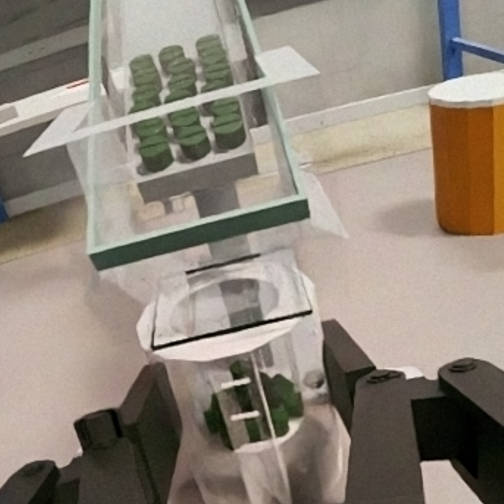

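>>> execute_actions:
  actions:
    - [[0,0,0,0,0,0,-1,-0.8,-0.4,0,0,0,0,0,0,-1,-0.7,-0.7],[0,0,0,0,0,0,-1,-0.8,-0.4,0,0,0,0,0,0,-1,-0.7,-0.7],[0,0,0,0,0,0,-1,-0.8,-0.4,0,0,0,0,0,0,-1,-0.7,-0.7],[0,0,0,0,0,0,-1,-0.8,-0.4,0,0,0,0,0,0,-1,-0.7,-0.7],[0,0,0,0,0,0,-1,-0.8,-0.4,0,0,0,0,0,0,-1,-0.7,-0.7],[0,0,0,0,0,0,-1,-0.8,-0.4,0,0,0,0,0,0,-1,-0.7,-0.7],[0.002,0,0.0009,0,0,0,-1,-0.8,-0.4,0,0,0,0,0,0,-1,-0.7,-0.7],[0.004,0,0.0018,0,0,0,-1,-0.8,-0.4,0,0,0,0,0,0,-1,-0.7,-0.7],[0.006,0,0.0027,0,0,0,-1,-0.8,-0.4,0,0,0,0,0,0,-1,-0.7,-0.7],[0.008,0,0.0036,0,0,0,-1,-0.8,-0.4,0,0,0,0,0,0,-1,-0.7,-0.7],[0.0095,0,0.0043,0,0,0,-1,-0.8,-0.4,0,0,0,0,0,0,-1,-0.7,-0.7]]
    - [[0,0,0,0,0,0,-0.15,-0.8,1,0,0,0,0,0,0,-1,-0.7,-0.7],[0,0,0,0,0,0,-0.15,-0.8,1,0,0,0,0,0,0,-1,-0.7,-0.7],[0,0,0,0,0,0,-0.15,-0.8,1,0,0,0,0,0,0,-1,-0.7,-0.7],[0,0,0,0,0,0,-0.15,-0.8,1,0,0,0,0,0,0,-1,-0.7,-0.7],[-0.005,0,-0.002,0,0,0,-0.15,-0.8,1,0,0,0,0,0,0,-1,-0.7,-0.7],[-0.0095,0,-0.0043,0,0,0,-0.15,-0.8,1,0,0,0,0,0,0,-1,-0.7,-0.7]]

>>> zoom_image:
  camera: "cam_left_wrist"
  region: [170, 10, 290, 130]

>>> zoom_image:
  camera: "cam_right_wrist"
  region: [150, 60, 390, 300]

Scene clock: 299.63 s.
left_arm: end_effector_position=(+0.7664, -0.0861, +0.2163) position_measured=148 object_status=3 end_effector_quat_wxyz=(-0.001, +0.026, +1.000, +0.001) end_effector_velocity=(-0.000, -0.000, +0.000) end_effector_angular_velocity=(+0.000, +0.000, -0.001) | right_arm: end_effector_position=(+0.5809, -0.0757, +0.0429) position_measured=149 object_status=2 end_effector_quat_wxyz=(+0.000, +0.819, -0.001, +0.574) end_effector_velocity=(-0.000, -0.001, -0.000) end_effector_angular_velocity=(+0.001, +0.000, -0.001)
Joint positions: left_arm=[-0.58   0.811  0.814  0.001  1.519  4.056] | right_arm=[ 0.729  0.58   2.161 -2.068  1.002  4.34 ]
Joint velocities: left_arm=[-0.     0.    -0.001  0.     0.001  0.   ] | right_arm=[-0.     0.     0.001 -0.     0.     0.002]
Joint torques (N m, as the joint torque sensors report them, + toward a larger angle): left_arm=[   1.62 -114.96  -40.12    4.05   -0.2     0.22] | right_arm=[ -1.   -72.22 -13.15  -1.79   2.1    0.38]
Flange force (N, the push that the arm receives, along the gripper's own x y z axes): left_arm=[-0.8 -3.1 -3.0] | right_arm=[-1.3 -4.3 0.7]
Flange force at the end of the 1st action (N, along the gripper's axes at the end of the call): left_arm=[3.1 -1.1 -11.8] | right_arm=[-2.4 -1.3 3.9]
Hand target (left_arm): +0.766, -0.086, +0.216; -0.001, +0.026, +1.000, +0.001
Hand target (right_arm): +0.581, -0.076, +0.043; +0.000, +0.819, -0.001, +0.574
Off the commanded pose (left_arm): 0.000 m, 0 deg.
Off the commanded pose (right_arm): 0.000 m, 0 deg.
Step readings (end_effector_position; steps 1 to 15: 1st action; 16 to 30: 2nd action):
0: left_arm (+0.7664, -0.0861, +0.2163) | right_arm (+0.5809, -0.0757, +0.0429)
1: left_arm (+0.7664, -0.0861, +0.2163) | right_arm (+0.5809, -0.0757, +0.0429)
2: left_arm (+0.7664, -0.0861, +0.2163) | right_arm (+0.5809, -0.0757, +0.0429)
4: left_arm (+0.7664, -0.0861, +0.2163) | right_arm (+0.5809, -0.0757, +0.0429)
8: left_arm (+0.7656, -0.0859, +0.2158) | right_arm (+0.5809, -0.0757, +0.0429)
15: left_arm (+0.7607, -0.0858, +0.2137) | right_arm (+0.5809, -0.0757, +0.0429)
16: left_arm (+0.7607, -0.0858, +0.2137) | right_arm (+0.5809, -0.0757, +0.0429)
17: left_arm (+0.7607, -0.0858, +0.2137) | right_arm (+0.5809, -0.0757, +0.0429)
19: left_arm (+0.7606, -0.0857, +0.2136) | right_arm (+0.5809, -0.0757, +0.0429)
23: left_arm (+0.7661, -0.0862, +0.2163) | right_arm (+0.5809, -0.0757, +0.0429)
30: end_effector_position above

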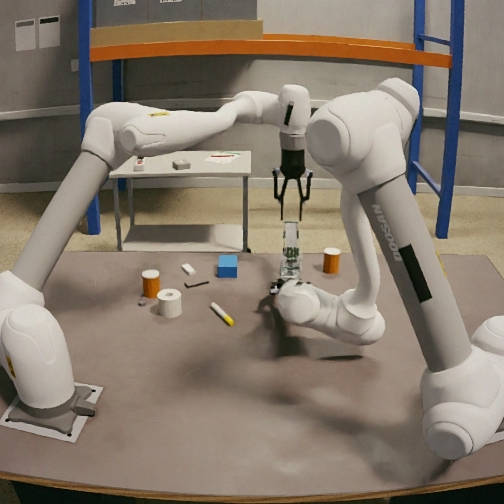

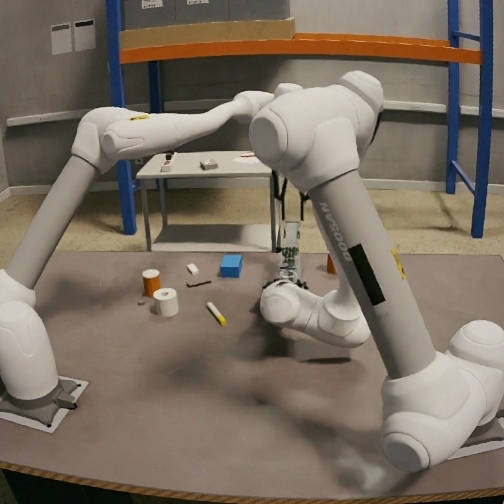

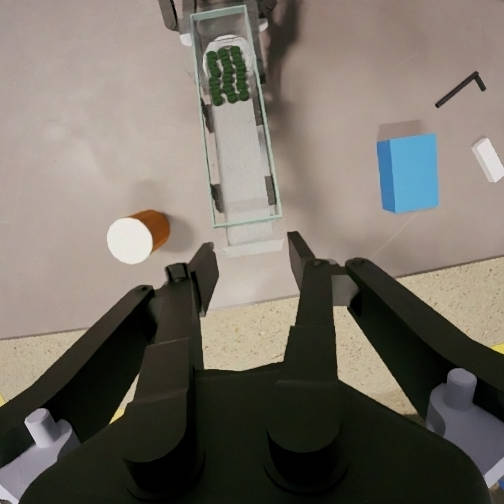

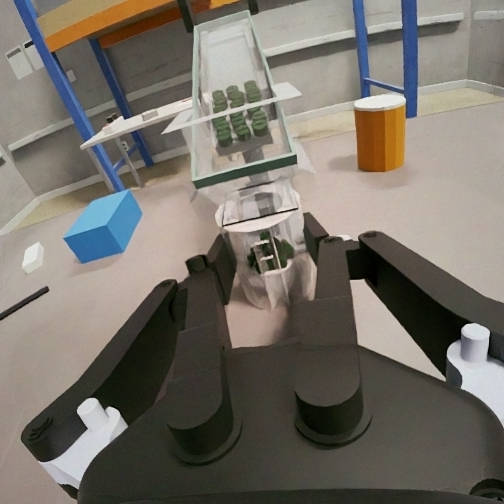

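Region (170, 10, 290, 130) of cam_left_wrist's 504x504 image, scaled by 4.200, with more detail than that image has.

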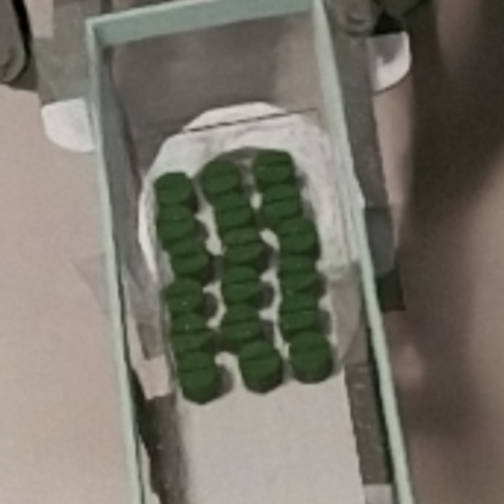

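Region (150, 60, 390, 300) of cam_right_wrist's 504x504 image, scaled by 2.100, with more detail than that image has.

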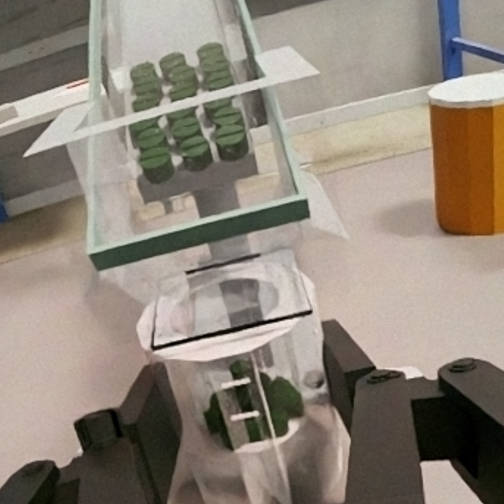

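Possibly still tipping; check again.

>>> execute_actions:
  actions: []

>>> zoom_image:
  camera: "cam_left_wrist"
  region: [170, 10, 290, 130]

Scene clock: 302.87 s.
left_arm: end_effector_position=(+0.7664, -0.0861, +0.2163) position_measured=148 object_status=3 end_effector_quat_wxyz=(-0.001, +0.026, +1.000, +0.001) end_effector_velocity=(-0.001, -0.000, -0.001) end_effector_angular_velocity=(+0.001, +0.001, +0.000) | right_arm: end_effector_position=(+0.5809, -0.0757, +0.0429) position_measured=149 object_status=2 end_effector_quat_wxyz=(+0.000, +0.819, -0.001, +0.574) end_effector_velocity=(-0.000, +0.000, -0.000) end_effector_angular_velocity=(-0.001, -0.000, +0.001)
Joint positions: left_arm=[-0.58   0.811  0.814  0.001  1.519  4.056] | right_arm=[ 0.729  0.58   2.161 -2.068  1.002  4.34 ]
Joint velocities: left_arm=[-0.001 -0.     0.002 -0.    -0.001 -0.001] | right_arm=[ 0.001  0.     0.     0.     0.    -0.001]
Joint torques (N m, as the joint torque sensors report them, + toward a larger angle): left_arm=[   1.01 -116.93  -39.88    4.2    -0.22   -0.13] | right_arm=[ -0.81 -73.01 -15.06  -1.93   2.49   0.45]
Flange force (N, the push that the arm receives, along the gripper's own x y z axes): left_arm=[-5.7 -5.6 -3.0] | right_arm=[-2.5 -2.1 -0.5]
Hand target (left_arm): +0.766, -0.086, +0.216; -0.001, +0.026, +1.000, +0.001
Hand target (right_arm): +0.581, -0.076, +0.043; +0.000, +0.819, -0.001, +0.574
Off the commanded pose (left_arm): 0.000 m, 0 deg.
Off the commanded pose (right_arm): 0.000 m, 0 deg.

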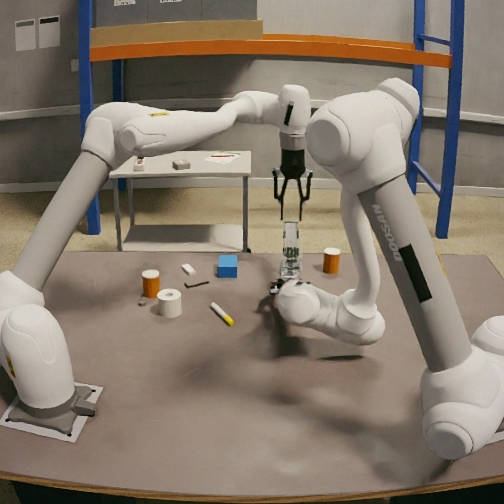

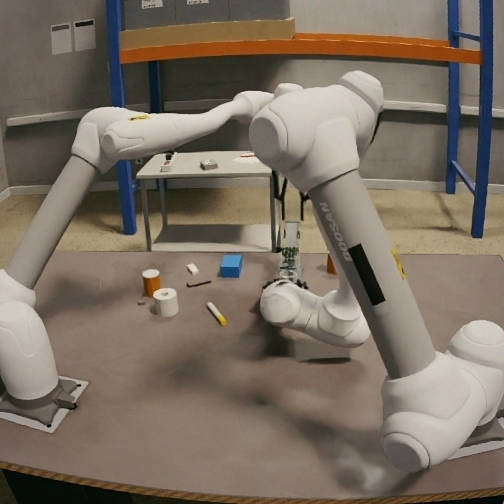

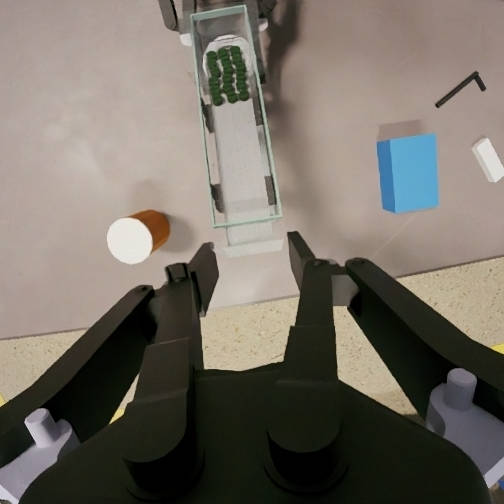

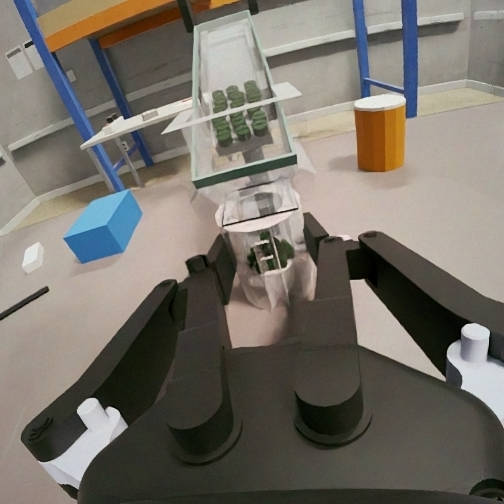

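Region (170, 10, 290, 130) of cam_left_wrist's 504x504 image, scaled by 4.200, with more detail than that image has.

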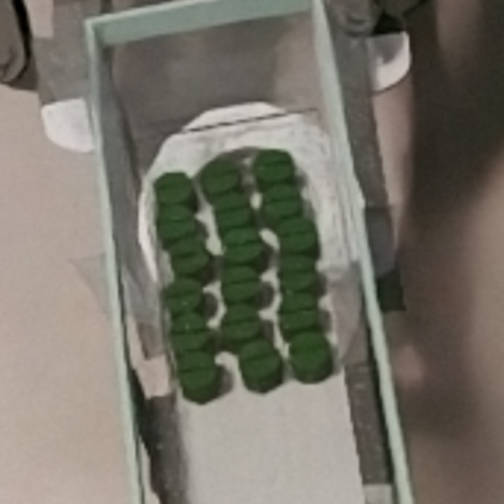

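Another jog of the same size (half a row).

>>> execute_actions:
  actions:
    - [[0,0,0,0,0,0,-1,-0.8,-0.4,0,0,0,0,0,0,-1,-0.7,-0.7],[0,0,0,0,0,0,-1,-0.8,-0.4,0,0,0,0,0,0,-1,-0.7,-0.7],[0,0,0,0,0,0,-1,-0.8,-0.4,0,0,0,0,0,0,-1,-0.7,-0.7],[0,0,0,0,0,0,-1,-0.8,-0.4,0,0,0,0,0,0,-1,-0.7,-0.7],[0,0,0,0,0,0,-1,-0.8,-0.4,0,0,0,0,0,0,-1,-0.7,-0.7],[0,0,0,0,0,0,-1,-0.8,-0.4,0,0,0,0,0,0,-1,-0.7,-0.7],[0.002,0,0.0009,0,0,0,-1,-0.8,-0.4,0,0,0,0,0,0,-1,-0.7,-0.7],[0.004,0,0.0018,0,0,0,-1,-0.8,-0.4,0,0,0,0,0,0,-1,-0.7,-0.7],[0.006,0,0.0027,0,0,0,-1,-0.8,-0.4,0,0,0,0,0,0,-1,-0.7,-0.7],[0.008,0,0.0036,0,0,0,-1,-0.8,-0.4,0,0,0,0,0,0,-1,-0.7,-0.7],[0.009,0,0.004,0,0,0,-1,-0.8,-0.4,0,0,0,0,0,0,-1,-0.7,-0.7]]
    - [[0,0,0,0,0,0,-0.15,-0.8,1,0,0,0,0,0,0,-1,-0.7,-0.7],[0,0,0,0,0,0,-0.15,-0.8,1,0,0,0,0,0,0,-1,-0.7,-0.7],[0,0,0,0,0,0,-0.15,-0.8,1,0,0,0,0,0,0,-1,-0.7,-0.7],[0,0,0,0,0,0,-0.15,-0.8,1,0,0,0,0,0,0,-1,-0.7,-0.7],[-0.005,0,-0.002,0,0,0,-0.15,-0.8,1,0,0,0,0,0,0,-1,-0.7,-0.7],[-0.009,0,-0.004,0,0,0,-0.15,-0.8,1,0,0,0,0,0,0,-1,-0.7,-0.7]]

>>> zoom_image:
  camera: "cam_left_wrist"
  region: [170, 10, 290, 130]

>>> zoom_image:
  camera: "cam_right_wrist"
  region: [150, 60, 390, 300]

Scene clock: 312.93 s.
left_arm: end_effector_position=(+0.7664, -0.0861, +0.2163) position_measured=148 object_status=3 end_effector_quat_wxyz=(-0.001, +0.026, +1.000, +0.001) end_effector_velocity=(+0.000, -0.001, +0.000) end_effector_angular_velocity=(-0.001, -0.001, -0.001) | right_arm: end_effector_position=(+0.5809, -0.0757, +0.0429) position_measured=149 object_status=2 end_effector_quat_wxyz=(+0.000, +0.819, -0.001, +0.574) end_effector_velocity=(-0.000, -0.000, -0.001) end_effector_angular_velocity=(-0.002, +0.003, +0.001)
Joint positions: left_arm=[-0.58   0.811  0.814  0.001  1.519  4.056] | right_arm=[ 0.729  0.58   2.161 -2.068  1.002  4.34 ]
Joint velocities: left_arm=[-0.     0.    -0.001  0.    -0.001  0.001] | right_arm=[-0.001  0.     0.     0.001 -0.003 -0.003]
Joint torques (N m, as the joint torque sensors report them, + toward a larger angle): left_arm=[   2.7  -115.72  -41.32    4.37   -0.22    0.32] | right_arm=[ -1.11 -71.18 -15.06  -1.49   2.04   0.47]
Flange force (N, the push that the arm receives, along the gripper's own x y z axes): left_arm=[2.2 -1.6 -0.9] | right_arm=[-0.6 -0.3 -2.2]
Flange force at the end of the 1st action (N, along the gripper's axes at the end of the call): left_arm=[1.6 -3.1 -13.0] | right_arm=[-3.0 -4.3 3.1]
Hand target (left_arm): +0.766, -0.086, +0.216; -0.001, +0.026, +1.000, +0.001
Hand target (right_arm): +0.581, -0.076, +0.043; +0.000, +0.819, -0.001, +0.574
Off the commanded pose (left_arm): 0.000 m, 0 deg.
Off the commanded pose (right_arm): 0.000 m, 0 deg.
Step readings (end_effector_position; steps 1 to 15: 1st action; 16 to 30: 2nd action):
0: left_arm (+0.7664, -0.0861, +0.2163) | right_arm (+0.5809, -0.0757, +0.0429)
1: left_arm (+0.7664, -0.0861, +0.2163) | right_arm (+0.5809, -0.0757, +0.0429)
2: left_arm (+0.7664, -0.0861, +0.2163) | right_arm (+0.5809, -0.0757, +0.0429)
4: left_arm (+0.7664, -0.0861, +0.2163) | right_arm (+0.5809, -0.0757, +0.0429)
8: left_arm (+0.7656, -0.0859, +0.2158) | right_arm (+0.5809, -0.0757, +0.0429)
15: left_arm (+0.7610, -0.0858, +0.2139) | right_arm (+0.5809, -0.0757, +0.0429)
16: left_arm (+0.7610, -0.0858, +0.2139) | right_arm (+0.5809, -0.0757, +0.0429)
17: left_arm (+0.7610, -0.0858, +0.2138) | right_arm (+0.5809, -0.0757, +0.0429)
19: left_arm (+0.7610, -0.0857, +0.2138) | right_arm (+0.5809, -0.0757, +0.0429)
23: left_arm (+0.7662, -0.0861, +0.2163) | right_arm (+0.5809, -0.0757, +0.0429)
30: end_effector_position above

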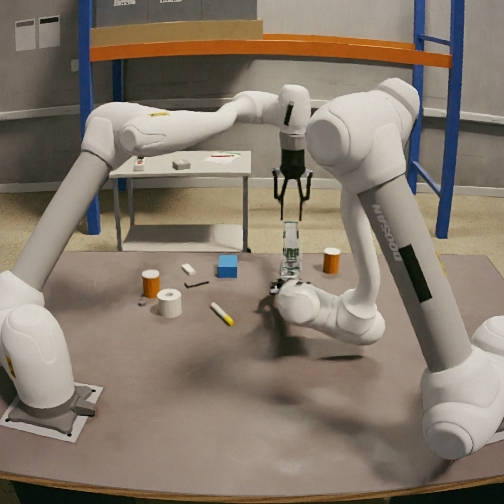

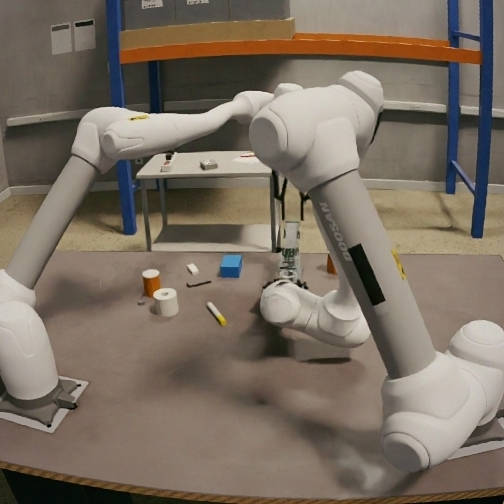

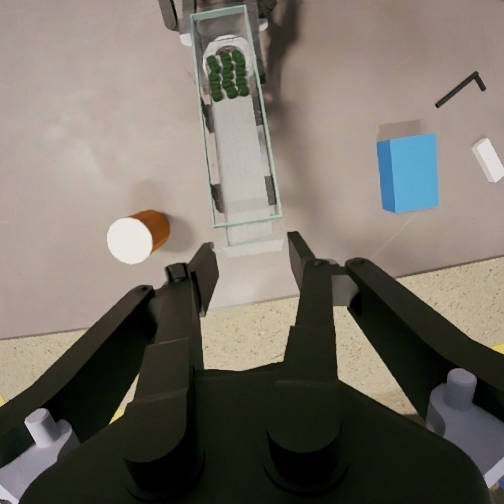

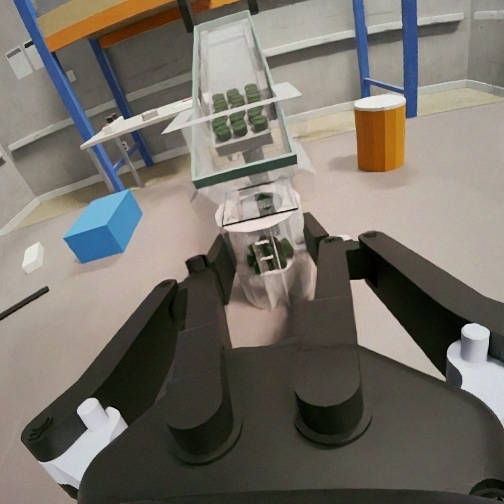

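Region (170, 10, 290, 130) of cam_left_wrist's 504x504 image, scaled by 4.200, with more detail than that image has.

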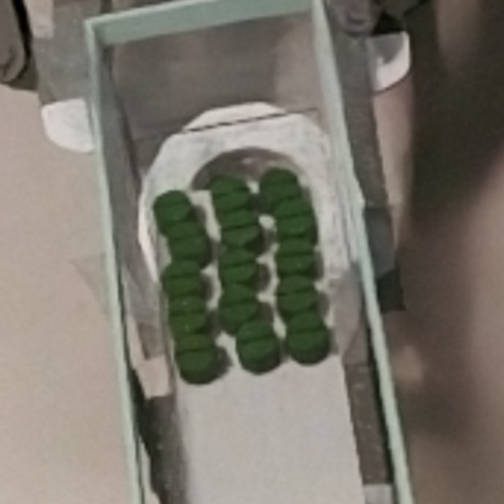

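Region (150, 60, 390, 300) of cam_right_wrist's 504x504 image, scaled by 2.100, with more detail than that image has.

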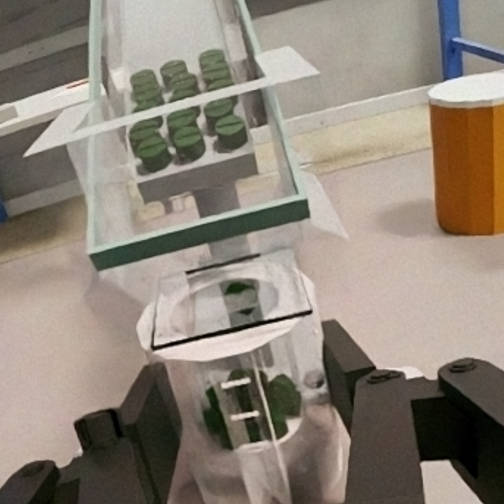

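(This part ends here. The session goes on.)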